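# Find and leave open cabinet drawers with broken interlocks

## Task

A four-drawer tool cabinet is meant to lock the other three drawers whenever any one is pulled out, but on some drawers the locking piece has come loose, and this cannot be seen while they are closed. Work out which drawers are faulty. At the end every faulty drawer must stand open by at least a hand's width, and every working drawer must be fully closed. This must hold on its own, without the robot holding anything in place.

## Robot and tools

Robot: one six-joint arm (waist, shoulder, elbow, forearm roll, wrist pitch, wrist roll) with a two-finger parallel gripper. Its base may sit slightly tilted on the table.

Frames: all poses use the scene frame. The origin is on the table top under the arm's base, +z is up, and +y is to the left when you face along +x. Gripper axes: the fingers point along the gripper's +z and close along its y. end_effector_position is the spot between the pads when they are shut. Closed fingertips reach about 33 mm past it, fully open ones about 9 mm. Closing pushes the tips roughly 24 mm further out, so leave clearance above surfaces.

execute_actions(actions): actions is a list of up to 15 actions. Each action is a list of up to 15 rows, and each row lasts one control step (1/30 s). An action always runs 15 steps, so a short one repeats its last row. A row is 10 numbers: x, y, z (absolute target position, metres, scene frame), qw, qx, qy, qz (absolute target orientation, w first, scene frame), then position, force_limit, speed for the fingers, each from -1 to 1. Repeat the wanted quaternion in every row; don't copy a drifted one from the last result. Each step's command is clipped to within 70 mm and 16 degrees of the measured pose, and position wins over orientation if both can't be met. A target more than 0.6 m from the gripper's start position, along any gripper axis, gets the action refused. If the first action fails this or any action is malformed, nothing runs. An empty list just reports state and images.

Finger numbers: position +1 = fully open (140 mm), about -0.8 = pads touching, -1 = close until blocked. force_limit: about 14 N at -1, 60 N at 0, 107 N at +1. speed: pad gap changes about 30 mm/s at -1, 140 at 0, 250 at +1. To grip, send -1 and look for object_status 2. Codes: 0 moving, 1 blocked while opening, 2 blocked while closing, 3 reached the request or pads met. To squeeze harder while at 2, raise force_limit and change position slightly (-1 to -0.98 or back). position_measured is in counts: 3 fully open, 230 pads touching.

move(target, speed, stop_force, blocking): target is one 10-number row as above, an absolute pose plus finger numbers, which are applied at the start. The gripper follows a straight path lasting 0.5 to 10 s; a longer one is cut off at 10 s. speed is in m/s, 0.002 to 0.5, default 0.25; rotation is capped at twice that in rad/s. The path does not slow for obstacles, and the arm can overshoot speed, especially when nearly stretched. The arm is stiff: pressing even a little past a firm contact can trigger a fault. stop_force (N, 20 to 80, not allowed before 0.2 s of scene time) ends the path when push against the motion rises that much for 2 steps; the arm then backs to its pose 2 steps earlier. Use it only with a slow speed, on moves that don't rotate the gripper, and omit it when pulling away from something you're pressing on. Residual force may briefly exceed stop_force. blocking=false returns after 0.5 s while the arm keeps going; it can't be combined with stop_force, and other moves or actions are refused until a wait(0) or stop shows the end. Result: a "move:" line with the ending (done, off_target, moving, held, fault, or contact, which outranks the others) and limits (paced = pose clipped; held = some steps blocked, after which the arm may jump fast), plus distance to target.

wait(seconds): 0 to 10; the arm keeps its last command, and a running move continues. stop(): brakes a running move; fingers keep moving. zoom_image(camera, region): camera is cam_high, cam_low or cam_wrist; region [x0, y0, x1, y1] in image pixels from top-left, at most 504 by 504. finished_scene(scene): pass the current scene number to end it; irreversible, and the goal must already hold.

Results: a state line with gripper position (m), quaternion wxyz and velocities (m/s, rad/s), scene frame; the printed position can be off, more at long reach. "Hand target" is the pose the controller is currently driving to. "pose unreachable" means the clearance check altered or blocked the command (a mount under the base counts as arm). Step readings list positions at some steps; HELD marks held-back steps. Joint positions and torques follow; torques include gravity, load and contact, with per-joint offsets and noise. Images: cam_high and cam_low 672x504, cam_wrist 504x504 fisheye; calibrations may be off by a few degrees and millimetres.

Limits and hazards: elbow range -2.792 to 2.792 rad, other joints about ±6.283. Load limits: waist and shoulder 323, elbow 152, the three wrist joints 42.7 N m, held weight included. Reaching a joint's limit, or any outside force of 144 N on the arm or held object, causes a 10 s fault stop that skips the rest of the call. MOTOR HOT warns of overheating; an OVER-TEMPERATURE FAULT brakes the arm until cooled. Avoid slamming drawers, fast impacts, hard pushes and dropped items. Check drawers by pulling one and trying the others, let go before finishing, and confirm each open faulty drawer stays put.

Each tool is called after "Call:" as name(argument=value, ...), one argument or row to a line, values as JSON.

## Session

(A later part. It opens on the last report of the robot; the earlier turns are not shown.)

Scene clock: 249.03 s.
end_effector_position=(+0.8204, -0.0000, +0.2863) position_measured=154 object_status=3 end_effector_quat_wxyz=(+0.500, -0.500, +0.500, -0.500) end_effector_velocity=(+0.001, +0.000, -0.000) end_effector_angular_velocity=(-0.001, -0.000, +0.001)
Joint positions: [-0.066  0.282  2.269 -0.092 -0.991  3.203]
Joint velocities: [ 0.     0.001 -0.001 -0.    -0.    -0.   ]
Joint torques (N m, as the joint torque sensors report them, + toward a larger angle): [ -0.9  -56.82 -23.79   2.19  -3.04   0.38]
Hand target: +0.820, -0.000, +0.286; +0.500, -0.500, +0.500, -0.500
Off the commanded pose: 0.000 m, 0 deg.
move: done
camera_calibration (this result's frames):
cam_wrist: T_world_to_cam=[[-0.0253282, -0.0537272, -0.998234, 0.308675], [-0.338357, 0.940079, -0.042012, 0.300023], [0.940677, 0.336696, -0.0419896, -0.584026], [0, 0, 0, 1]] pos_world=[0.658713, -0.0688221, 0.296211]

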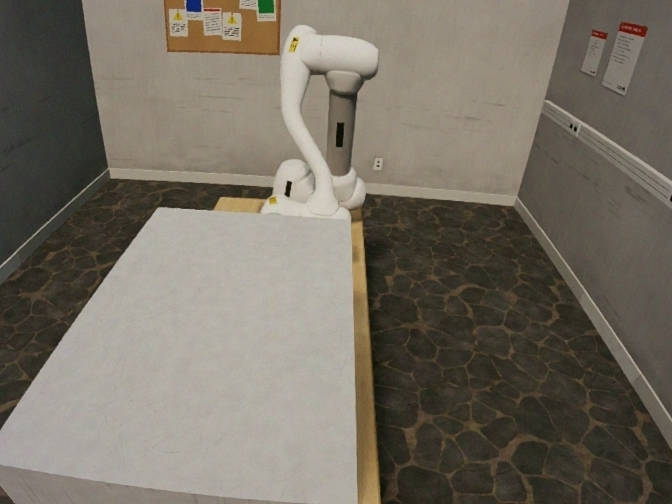

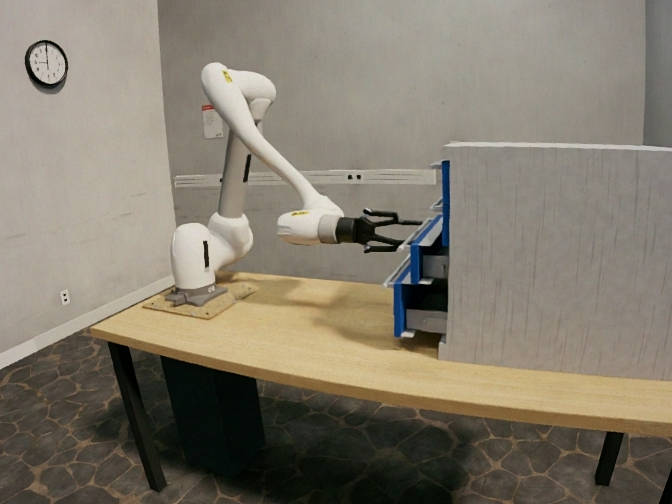

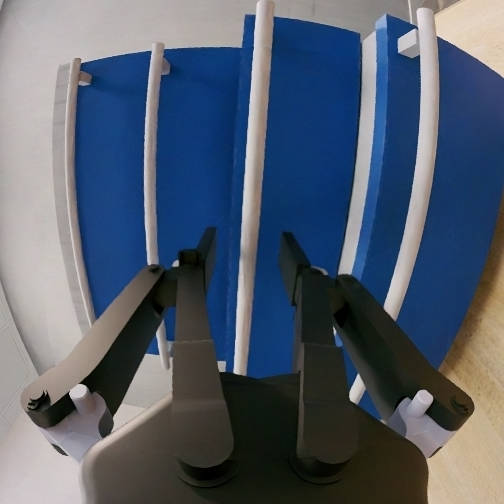

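Call:
execute_actions(
  actions=[
    [[0.8205, 0.0, 0.2862, 0.5, -0.5, 0.5, -0.5, -1, 0.3, -0.3]],
    [[0.8205, 0.0, 0.2862, 0.5, -0.5, 0.5, -0.5, -1, 0.3, -0.3]],
  ],
)

Call:
move(
  target=[0.89, 0.0, 0.2865, 0.5, -0.5, 0.5, -0.5, -1, 0.3, -0.3],
  speed=0.035,
  stop_force=40,
)

Call:
move(
  target=[0.902, 0.0, 0.2865, 0.5, -0.5, 0.5, -0.5, -1, 0.3, -0.3],
  speed=0.005,
  stop_force=25,
)

Scene clock: 256.03 s.
end_effector_position=(+0.8205, -0.0000, +0.2862) position_measured=218 object_status=2 end_effector_quat_wxyz=(+0.500, -0.500, +0.500, -0.500) end_effector_velocity=(+0.000, +0.000, +0.000) end_effector_angular_velocity=(-0.001, -0.001, +0.001)
Joint positions: [-0.066  0.282  2.268 -0.092 -0.991  3.203]
Joint velocities: [ 0.    -0.    -0.    -0.001 -0.    -0.   ]
Joint torques (N m, as the joint torque sensors report them, + toward a larger angle): [ -1.46 -51.17 -21.19   2.09  -1.19   0.2 ]
Hand target: +0.821, +0.000, +0.286; +0.500, -0.500, +0.500, -0.500
Off the commanded pose: 0.000 m, 0 deg.
Step readings (end_effector_position; steps 1 to 15: 1st action; 16 to 30: 2nd action):
0: (+0.8205, -0.0000, +0.2863)
1: (+0.8205, -0.0000, +0.2863)
2: (+0.8205, -0.0000, +0.2862)
4: (+0.8205, -0.0000, +0.2862)
8: (+0.8205, -0.0000, +0.2862)
15: (+0.8205, -0.0000, +0.2863)
16: (+0.8205, -0.0000, +0.2863)
17: (+0.8205, -0.0000, +0.2863)
19: (+0.8205, -0.0000, +0.2862)
23: (+0.8205, -0.0000, +0.2862)
30: end_effector_position above
camera_calibration (this result's frames):
cam_wrist: T_world_to_cam=[[-0.0253023, -0.0537276, -0.998235, 0.30862], [-0.33834, 0.940085, -0.042022, 0.300039], [0.940684, 0.336679, -0.0419645, -0.584135], [0, 0, 0, 1]] pos_world=[0.658811, -0.0688145, 0.296171]

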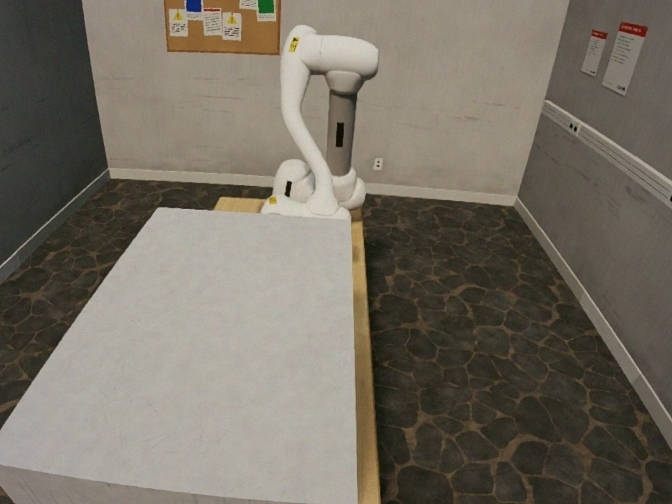

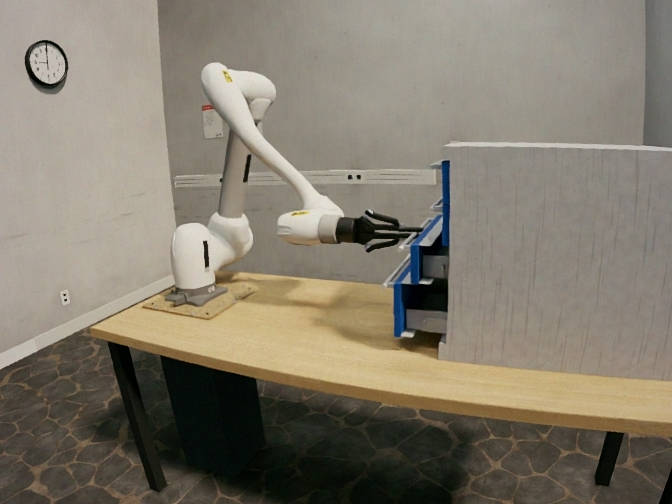

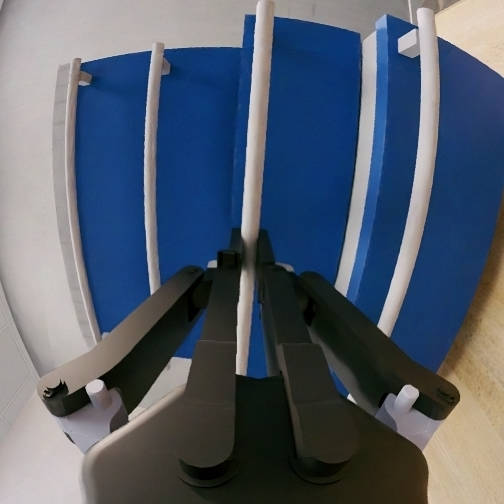

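Scene clock: 258.30 s.
end_effector_position=(+0.8899, -0.0000, +0.2866) position_measured=218 object_status=2 end_effector_quat_wxyz=(+0.500, -0.500, +0.500, -0.500) end_effector_velocity=(+0.002, +0.000, +0.001) end_effector_angular_velocity=(-0.001, -0.001, +0.000)
Joint positions: [-0.056  0.361  2.139 -0.083 -0.94   3.201]
Joint velocities: [ 0.     0.001 -0.003 -0.     0.001 -0.   ]
Joint torques (N m, as the joint torque sensors report them, + toward a larger angle): [ -1.45 -61.51 -27.01   2.26  -2.11   0.38]
Hand target: +0.890, -0.000, +0.287; +0.500, -0.500, +0.500, -0.500
Off the commanded pose: 0.000 m, 0 deg.
move: done
camera_calibration (this result's frames):
cam_wrist: T_world_to_cam=[[-0.0253373, -0.0537264, -0.998234, 0.310789], [-0.338357, 0.94008, -0.0420083, 0.323561], [0.940677, 0.336695, -0.0419978, -0.649386], [0, 0, 0, 1]] pos_world=[0.728216, -0.0688311, 0.29656]

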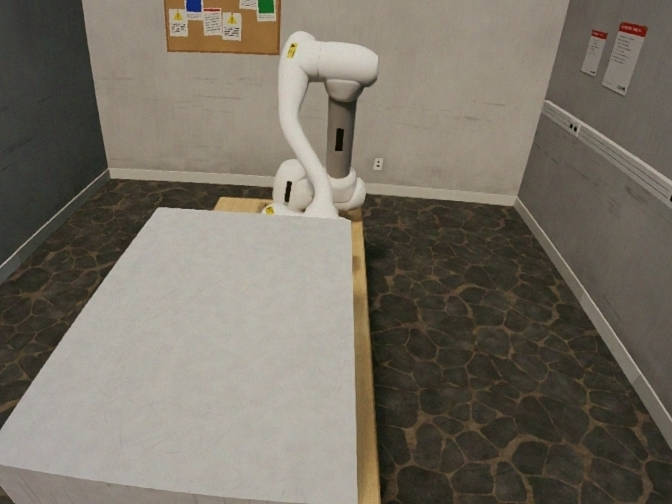

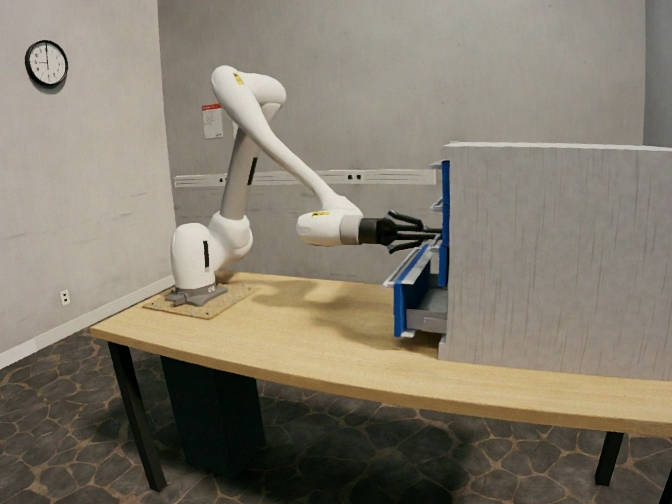

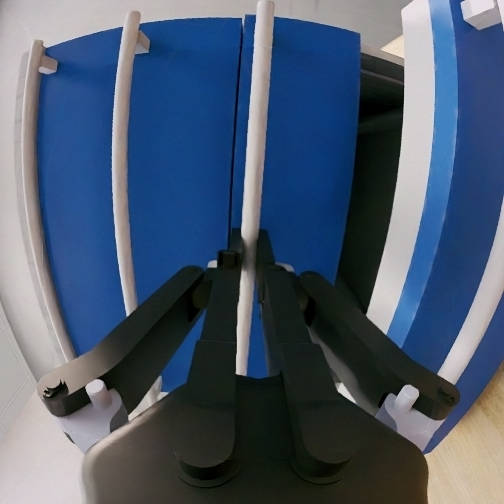

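Scene clock: 260.23 s.
end_effector_position=(+0.8979, +0.0000, +0.2865) position_measured=218 object_status=2 end_effector_quat_wxyz=(+0.500, -0.500, +0.500, -0.500) end_effector_velocity=(-0.002, +0.000, -0.001) end_effector_angular_velocity=(+0.000, +0.000, -0.000)
Joint positions: [-0.055  0.37   2.124 -0.082 -0.934  3.201]
Joint velocities: [ 0.    -0.002  0.005  0.    -0.003 -0.   ]
Joint torques (N m, as the joint torque sensors report them, + toward a larger angle): [ -0.13 -46.34 -40.2    1.56   2.28   0.51]
Hand target: +0.898, -0.000, +0.287; +0.500, -0.500, +0.500, -0.500
Off the commanded pose: 0.004 m, 0 deg.
move: contact
camera_calibration (this result's frames):
cam_wrist: T_world_to_cam=[[-0.0253416, -0.0536943, -0.998236, 0.310871], [-0.338351, 0.940083, -0.0419769, 0.326218], [0.940679, 0.33669, -0.0419907, -0.656905], [0, 0, 0, 1]] pos_world=[0.736191, -0.068807, 0.296432]

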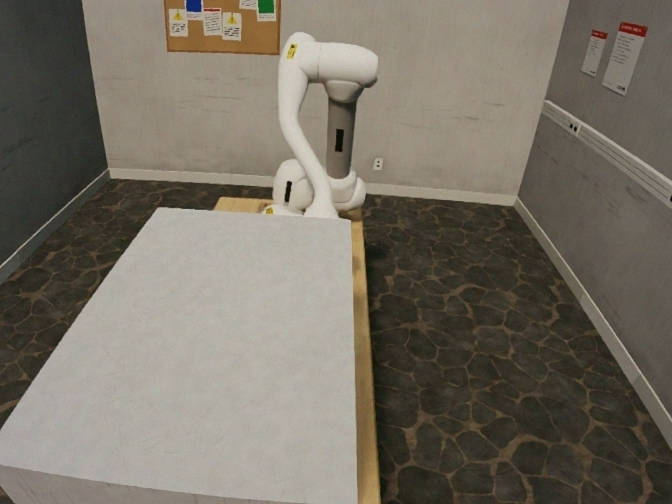

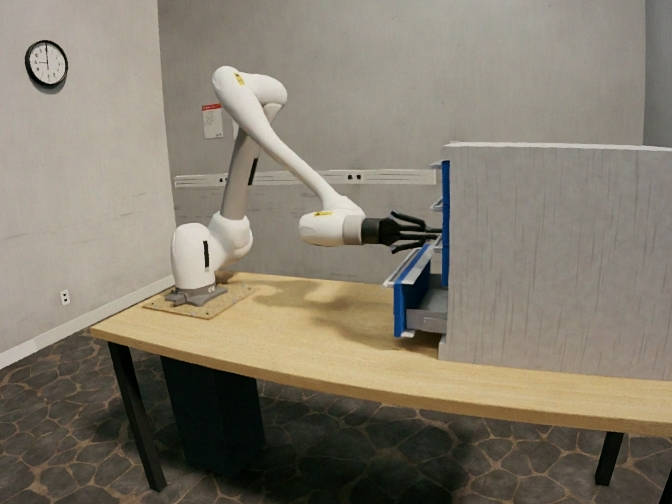

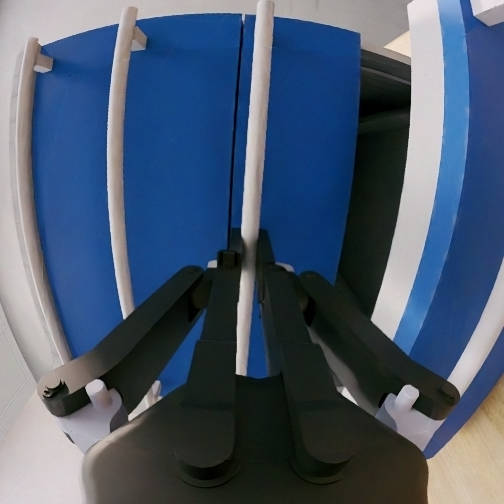

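Now go to A.

Call:
execute_actions(
  actions=[
    [[0.8975, 0.0, 0.2865, 0.5, -0.5, 0.5, -0.5, -0.2, 0, 0]],
  ],
)

Call:
move(
  target=[0.865, 0.0, 0.2865, 0.5, -0.5, 0.5, -0.5, -0.2, 0, 0],
  speed=0.1,
)

Call:
move(
  target=[0.865, 0.0, 0.4868, 0.5, -0.5, 0.5, -0.5, -0.2, 0, 0],
  speed=0.2,
)

Call:
move(
  target=[0.898, 0.0, 0.4868, 0.5, -0.5, 0.5, -0.5, -0.2, 0, 0],
  speed=0.04,
)

Call:
execute_actions(
  actions=[
    [[0.898, 0.0, 0.4868, 0.5, -0.5, 0.5, -0.5, -1, 0.3, -0.3]],
    [[0.898, 0.0, 0.4868, 0.5, -0.5, 0.5, -0.5, -1, 0.3, -0.3]],
  ],
)

Call:
move(
  target=[0.885, 0.0, 0.4868, 0.5, -0.5, 0.5, -0.5, -1, 0.3, -0.3],
  speed=0.006,
  stop_force=40,
)

Scene clock: 269.47 s.
end_effector_position=(+0.8975, +0.0000, +0.2864) position_measured=154 object_status=0 end_effector_quat_wxyz=(+0.500, -0.500, +0.500, -0.500) end_effector_velocity=(-0.000, -0.000, -0.000) end_effector_angular_velocity=(-0.000, +0.001, -0.000)
Joint positions: [-0.055  0.369  2.124 -0.083 -0.934  3.201]
Joint velocities: [ 0.     0.     0.     0.     0.001 -0.   ]
Joint torques (N m, as the joint torque sensors report them, + toward a larger angle): [ -2.21 -66.75 -25.74   2.32  -3.26   0.37]
Hand target: +0.897, +0.000, +0.286; +0.500, -0.500, +0.500, -0.500
Off the commanded pose: 0.000 m, 0 deg.
Step readings (end_effector_position):
0: (+0.8976, -0.0000, +0.2865)
1: (+0.8976, -0.0000, +0.2865)
2: (+0.8976, -0.0000, +0.2866)
4: (+0.8976, +0.0000, +0.2865)
8: (+0.8975, +0.0000, +0.2865)
15: end_effector_position above
camera_calibration (this result's frames):
cam_wrist: T_world_to_cam=[[-0.0253937, -0.0537394, -0.998232, 0.310874], [-0.33839, 0.940068, -0.042, 0.326126], [0.940663, 0.336725, -0.0420567, -0.656516], [0, 0, 0, 1]] pos_world=[0.735813, -0.0688094, 0.29641]

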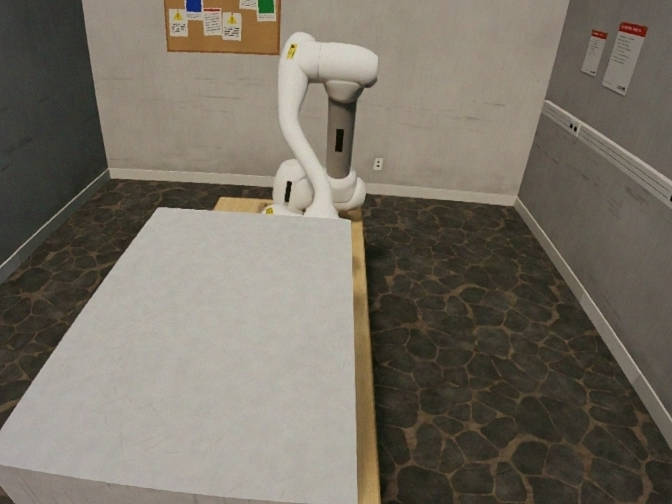

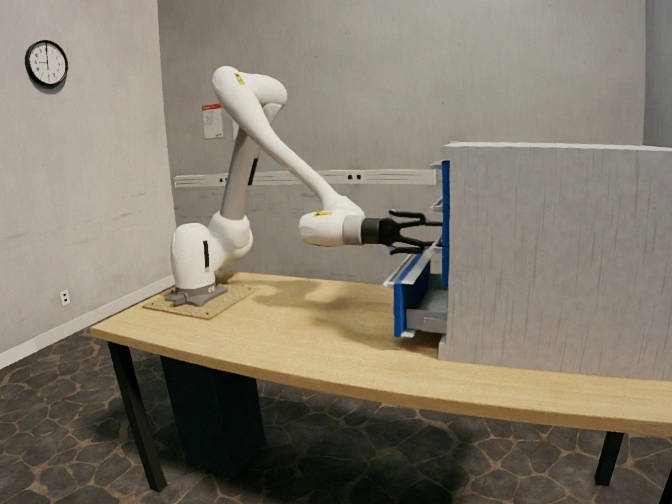

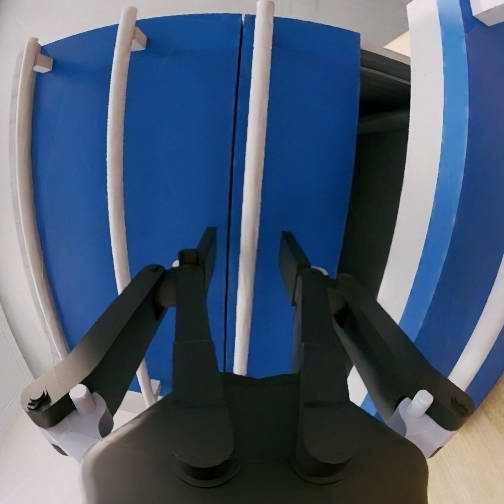

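Scene clock: 270.27 s.
end_effector_position=(+0.8651, +0.0000, +0.2864) position_measured=154 object_status=3 end_effector_quat_wxyz=(+0.500, -0.500, +0.500, -0.500) end_effector_velocity=(-0.001, +0.000, -0.000) end_effector_angular_velocity=(-0.000, -0.000, +0.000)
Joint positions: [-0.059  0.333  2.186 -0.086 -0.959  3.202]
Joint velocities: [-0.    -0.001  0.002 -0.    -0.002  0.   ]
Joint torques (N m, as the joint torque sensors report them, + toward a larger angle): [ -2.54 -64.42 -24.53   2.46  -3.1    0.35]
Hand target: +0.865, +0.000, +0.286; +0.500, -0.500, +0.500, -0.500
Off the commanded pose: 0.000 m, 0 deg.
move: done
camera_calibration (this result's frames):
cam_wrist: T_world_to_cam=[[-0.0253356, -0.0537325, -0.998234, 0.310004], [-0.338352, 0.940081, -0.0420148, 0.315127], [0.940679, 0.33669, -0.0419981, -0.626046], [0, 0, 0, 1]] pos_world=[0.703386, -0.0688044, 0.296404]

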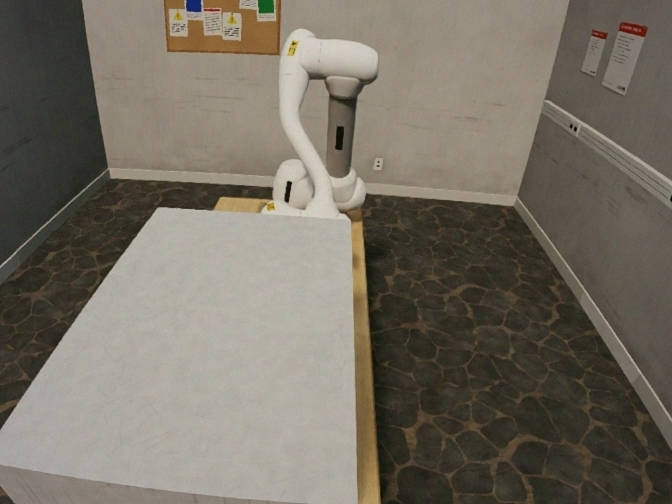

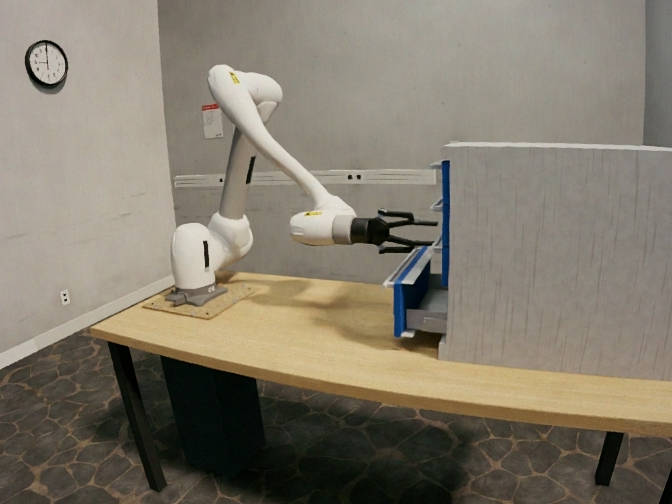

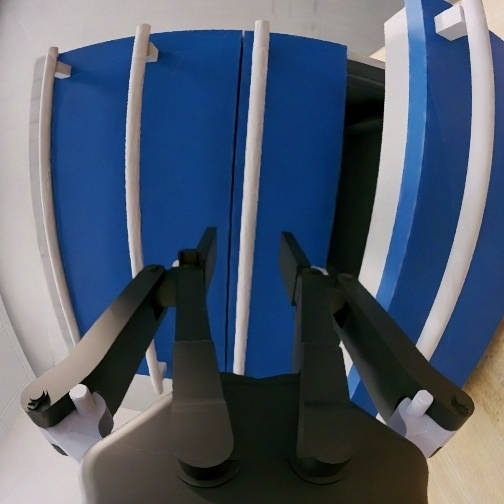

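Scene clock: 271.73 s.
end_effector_position=(+0.8647, +0.0000, +0.4867) position_measured=154 object_status=3 end_effector_quat_wxyz=(+0.500, -0.500, +0.500, -0.500) end_effector_velocity=(+0.000, +0.000, +0.001) end_effector_angular_velocity=(+0.000, +0.001, +0.000)
Joint positions: [-0.063  0.074  2.033 -0.142 -0.551  3.274]
Joint velocities: [-0.    -0.001 -0.001 -0.002  0.003  0.002]
Joint torques (N m, as the joint torque sensors report them, + toward a larger angle): [ -0.1  -48.2  -36.27   3.63  -3.55   0.37]
Hand target: +0.865, +0.000, +0.487; +0.500, -0.500, +0.500, -0.500
Off the commanded pose: 0.000 m, 0 deg.
move: done
camera_calibration (this result's frames):
cam_wrist: T_world_to_cam=[[-0.0253641, -0.0537916, -0.99823, 0.509916], [-0.33831, 0.940094, -0.0420627, 0.323387], [0.940693, 0.336645, -0.0420428, -0.617262], [0, 0, 0, 1]] pos_world=[0.702992, -0.0687873, 0.496665]

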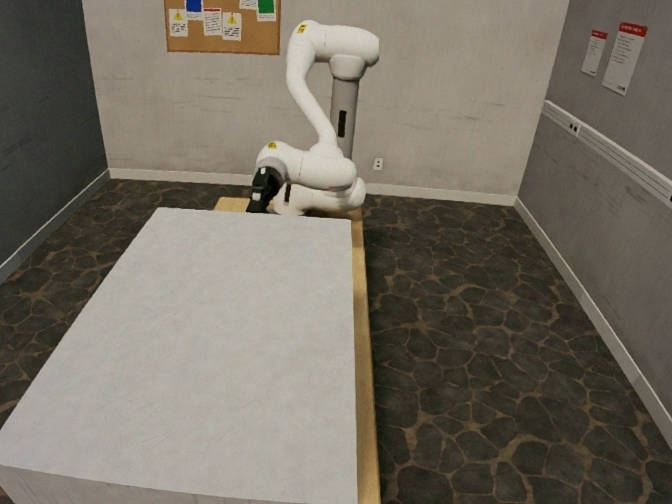

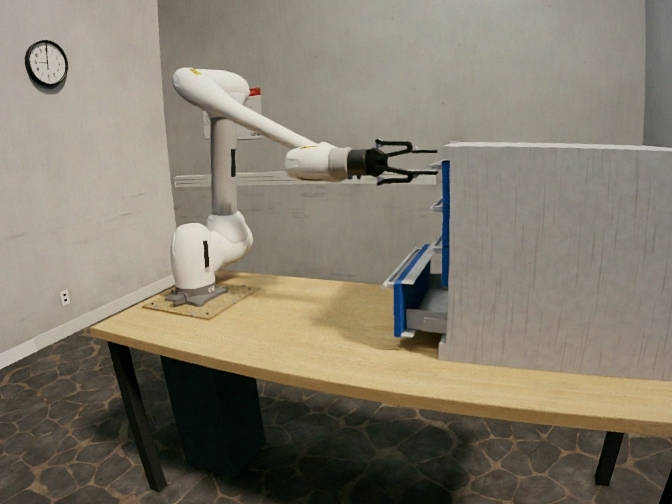

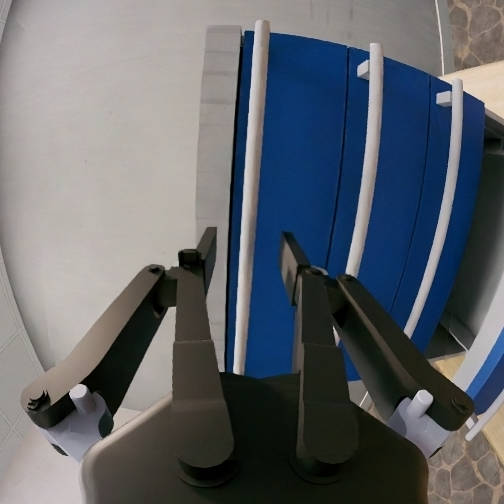

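Scene clock: 272.87 s.
end_effector_position=(+0.8979, -0.0000, +0.4869) position_measured=154 object_status=3 end_effector_quat_wxyz=(+0.500, -0.500, +0.500, -0.500) end_effector_velocity=(+0.001, +0.000, +0.000) end_effector_angular_velocity=(-0.000, -0.001, +0.000)
Joint positions: [-0.059  0.125  1.975 -0.136 -0.543  3.269]
Joint velocities: [ 0.     0.002 -0.002  0.    -0.    -0.001]
Joint torques (N m, as the joint torque sensors report them, + toward a larger angle): [ -1.05 -54.48 -35.26   3.63  -3.17   0.52]
Hand target: +0.898, -0.000, +0.487; +0.500, -0.500, +0.500, -0.500
Off the commanded pose: 0.000 m, 0 deg.
move: done
camera_calibration (this result's frames):
cam_wrist: T_world_to_cam=[[-0.025322, -0.0537278, -0.998235, 0.510877], [-0.338356, 0.94008, -0.0420147, 0.334674], [0.940677, 0.336695, -0.0419838, -0.648506], [0, 0, 0, 1]] pos_world=[0.73621, -0.068823, 0.496809]

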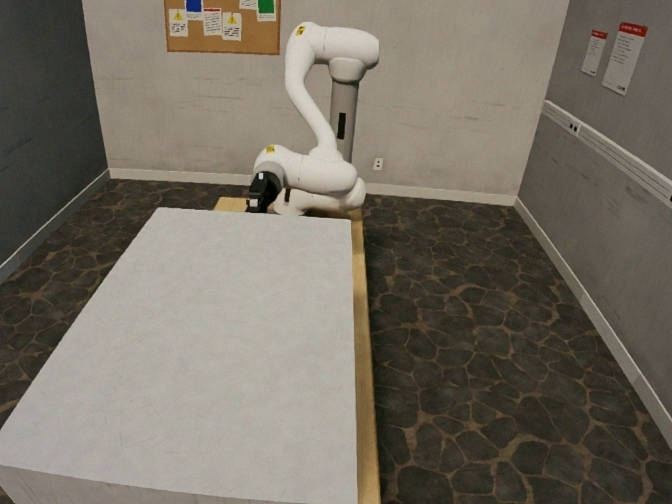

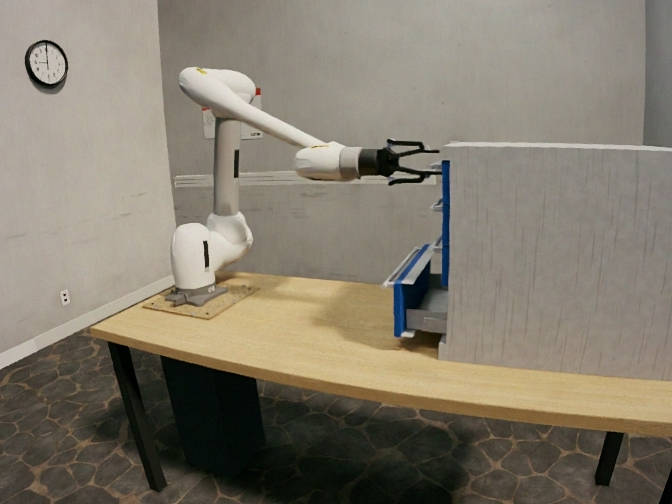

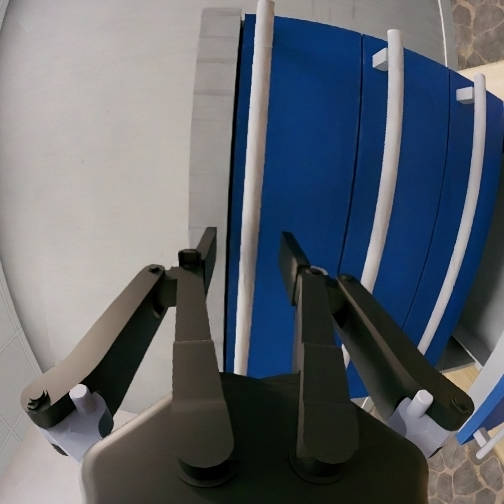

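Scene clock: 273.87 s.
end_effector_position=(+0.8980, -0.0000, +0.4868) position_measured=218 object_status=2 end_effector_quat_wxyz=(+0.500, -0.500, +0.500, -0.500) end_effector_velocity=(+0.000, +0.000, +0.001) end_effector_angular_velocity=(-0.001, -0.002, +0.001)
Joint positions: [-0.059  0.125  1.975 -0.136 -0.543  3.269]
Joint velocities: [-0.     0.    -0.    -0.001 -0.002 -0.   ]
Joint torques (N m, as the joint torque sensors report them, + toward a larger angle): [ -0.94 -49.37 -38.18   3.6   -3.29   0.42]
Hand target: +0.898, +0.000, +0.487; +0.500, -0.500, +0.500, -0.500
Off the commanded pose: 0.000 m, 0 deg.
Step readings (end_effector_position; steps 1 to 15: 1st action; 16 to 30: 2nd action):
0: (+0.8979, -0.0000, +0.4869)
1: (+0.8979, -0.0000, +0.4869)
2: (+0.8980, -0.0000, +0.4868)
4: (+0.8980, -0.0000, +0.4868)
8: (+0.8980, -0.0000, +0.4868)
15: (+0.8980, -0.0000, +0.4868)
16: (+0.8980, -0.0000, +0.4868)
17: (+0.8980, -0.0000, +0.4868)
19: (+0.8980, -0.0000, +0.4868)
23: (+0.8980, -0.0000, +0.4868)
30: end_effector_position above
camera_calibration (this result's frames):
cam_wrist: T_world_to_cam=[[-0.0253251, -0.0537354, -0.998234, 0.510833], [-0.338353, 0.94008, -0.042021, 0.334694], [0.940678, 0.336692, -0.0419892, -0.648594], [0, 0, 0, 1]] pos_world=[0.736299, -0.068813, 0.496761]

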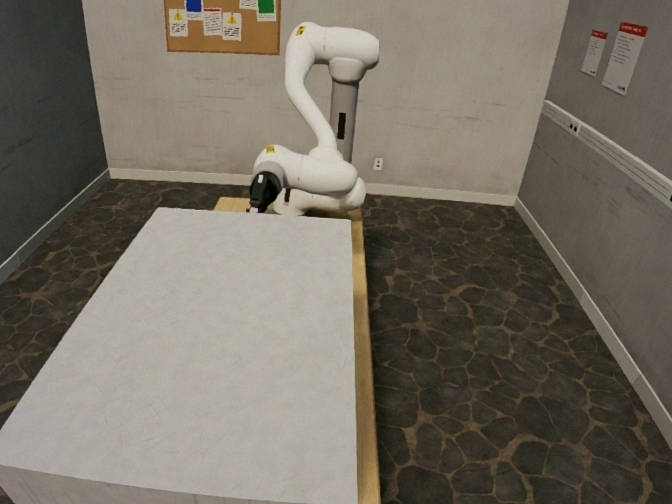

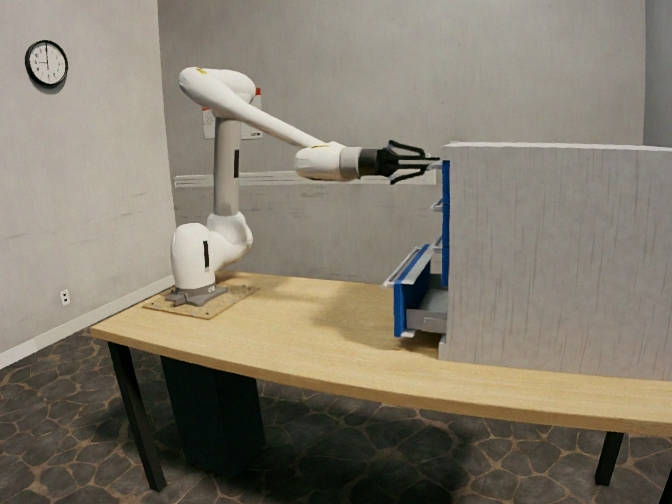

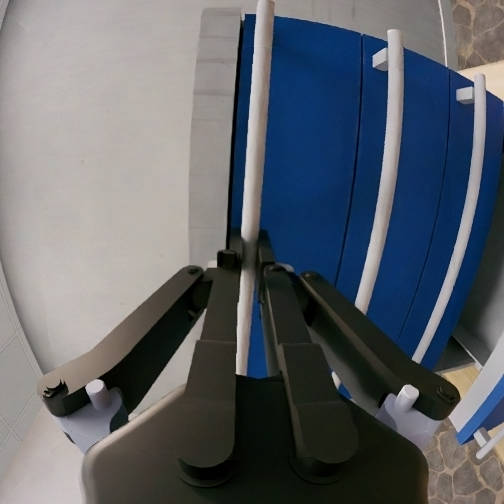

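Scene clock: 276.27 s.
end_effector_position=(+0.8850, +0.0000, +0.4868) position_measured=218 object_status=2 end_effector_quat_wxyz=(+0.500, -0.500, +0.500, -0.500) end_effector_velocity=(-0.000, +0.000, +0.001) end_effector_angular_velocity=(-0.001, -0.001, +0.000)
Joint positions: [-0.061  0.106  1.998 -0.138 -0.547  3.271]
Joint velocities: [-0.    -0.001 -0.    -0.001 -0.     0.   ]
Joint torques (N m, as the joint torque sensors report them, + toward a larger angle): [ -1.26 -54.83 -35.7    3.39  -3.44   0.32]
Hand target: +0.885, +0.000, +0.487; +0.500, -0.500, +0.500, -0.500
Off the commanded pose: 0.000 m, 0 deg.
move: done
camera_calibration (this result's frames):
cam_wrist: T_world_to_cam=[[-0.0253288, -0.0537347, -0.998234, 0.510486], [-0.338355, 0.94008, -0.042019, 0.330303], [0.940677, 0.336694, -0.0419926, -0.6364], [0, 0, 0, 1]] pos_world=[0.723337, -0.0688082, 0.49674]

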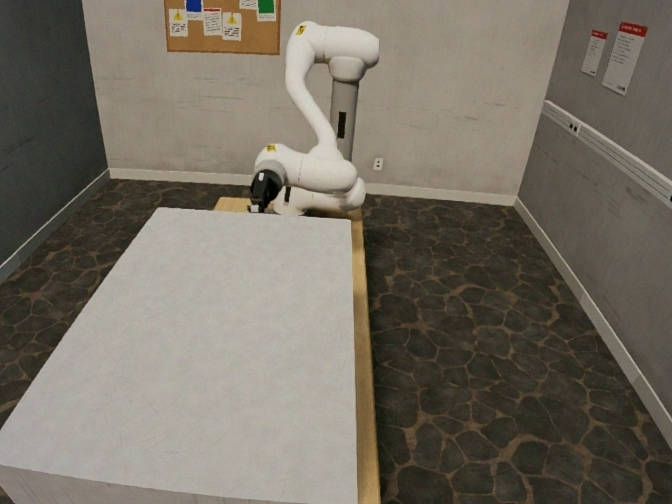

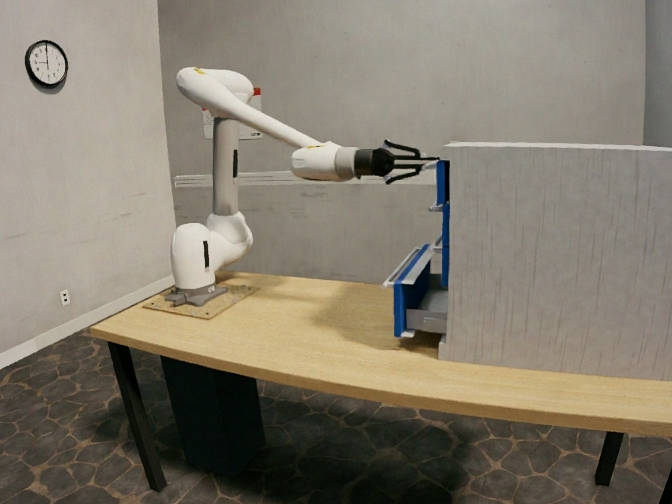

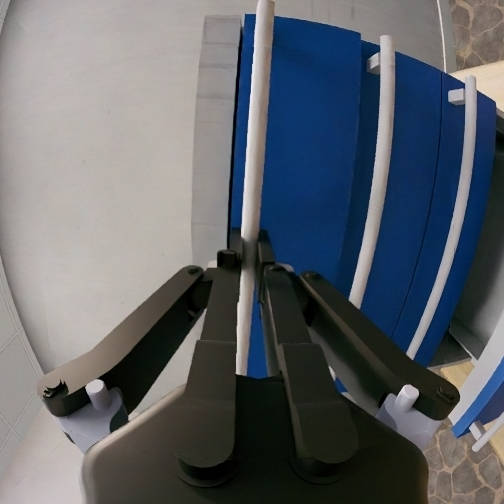

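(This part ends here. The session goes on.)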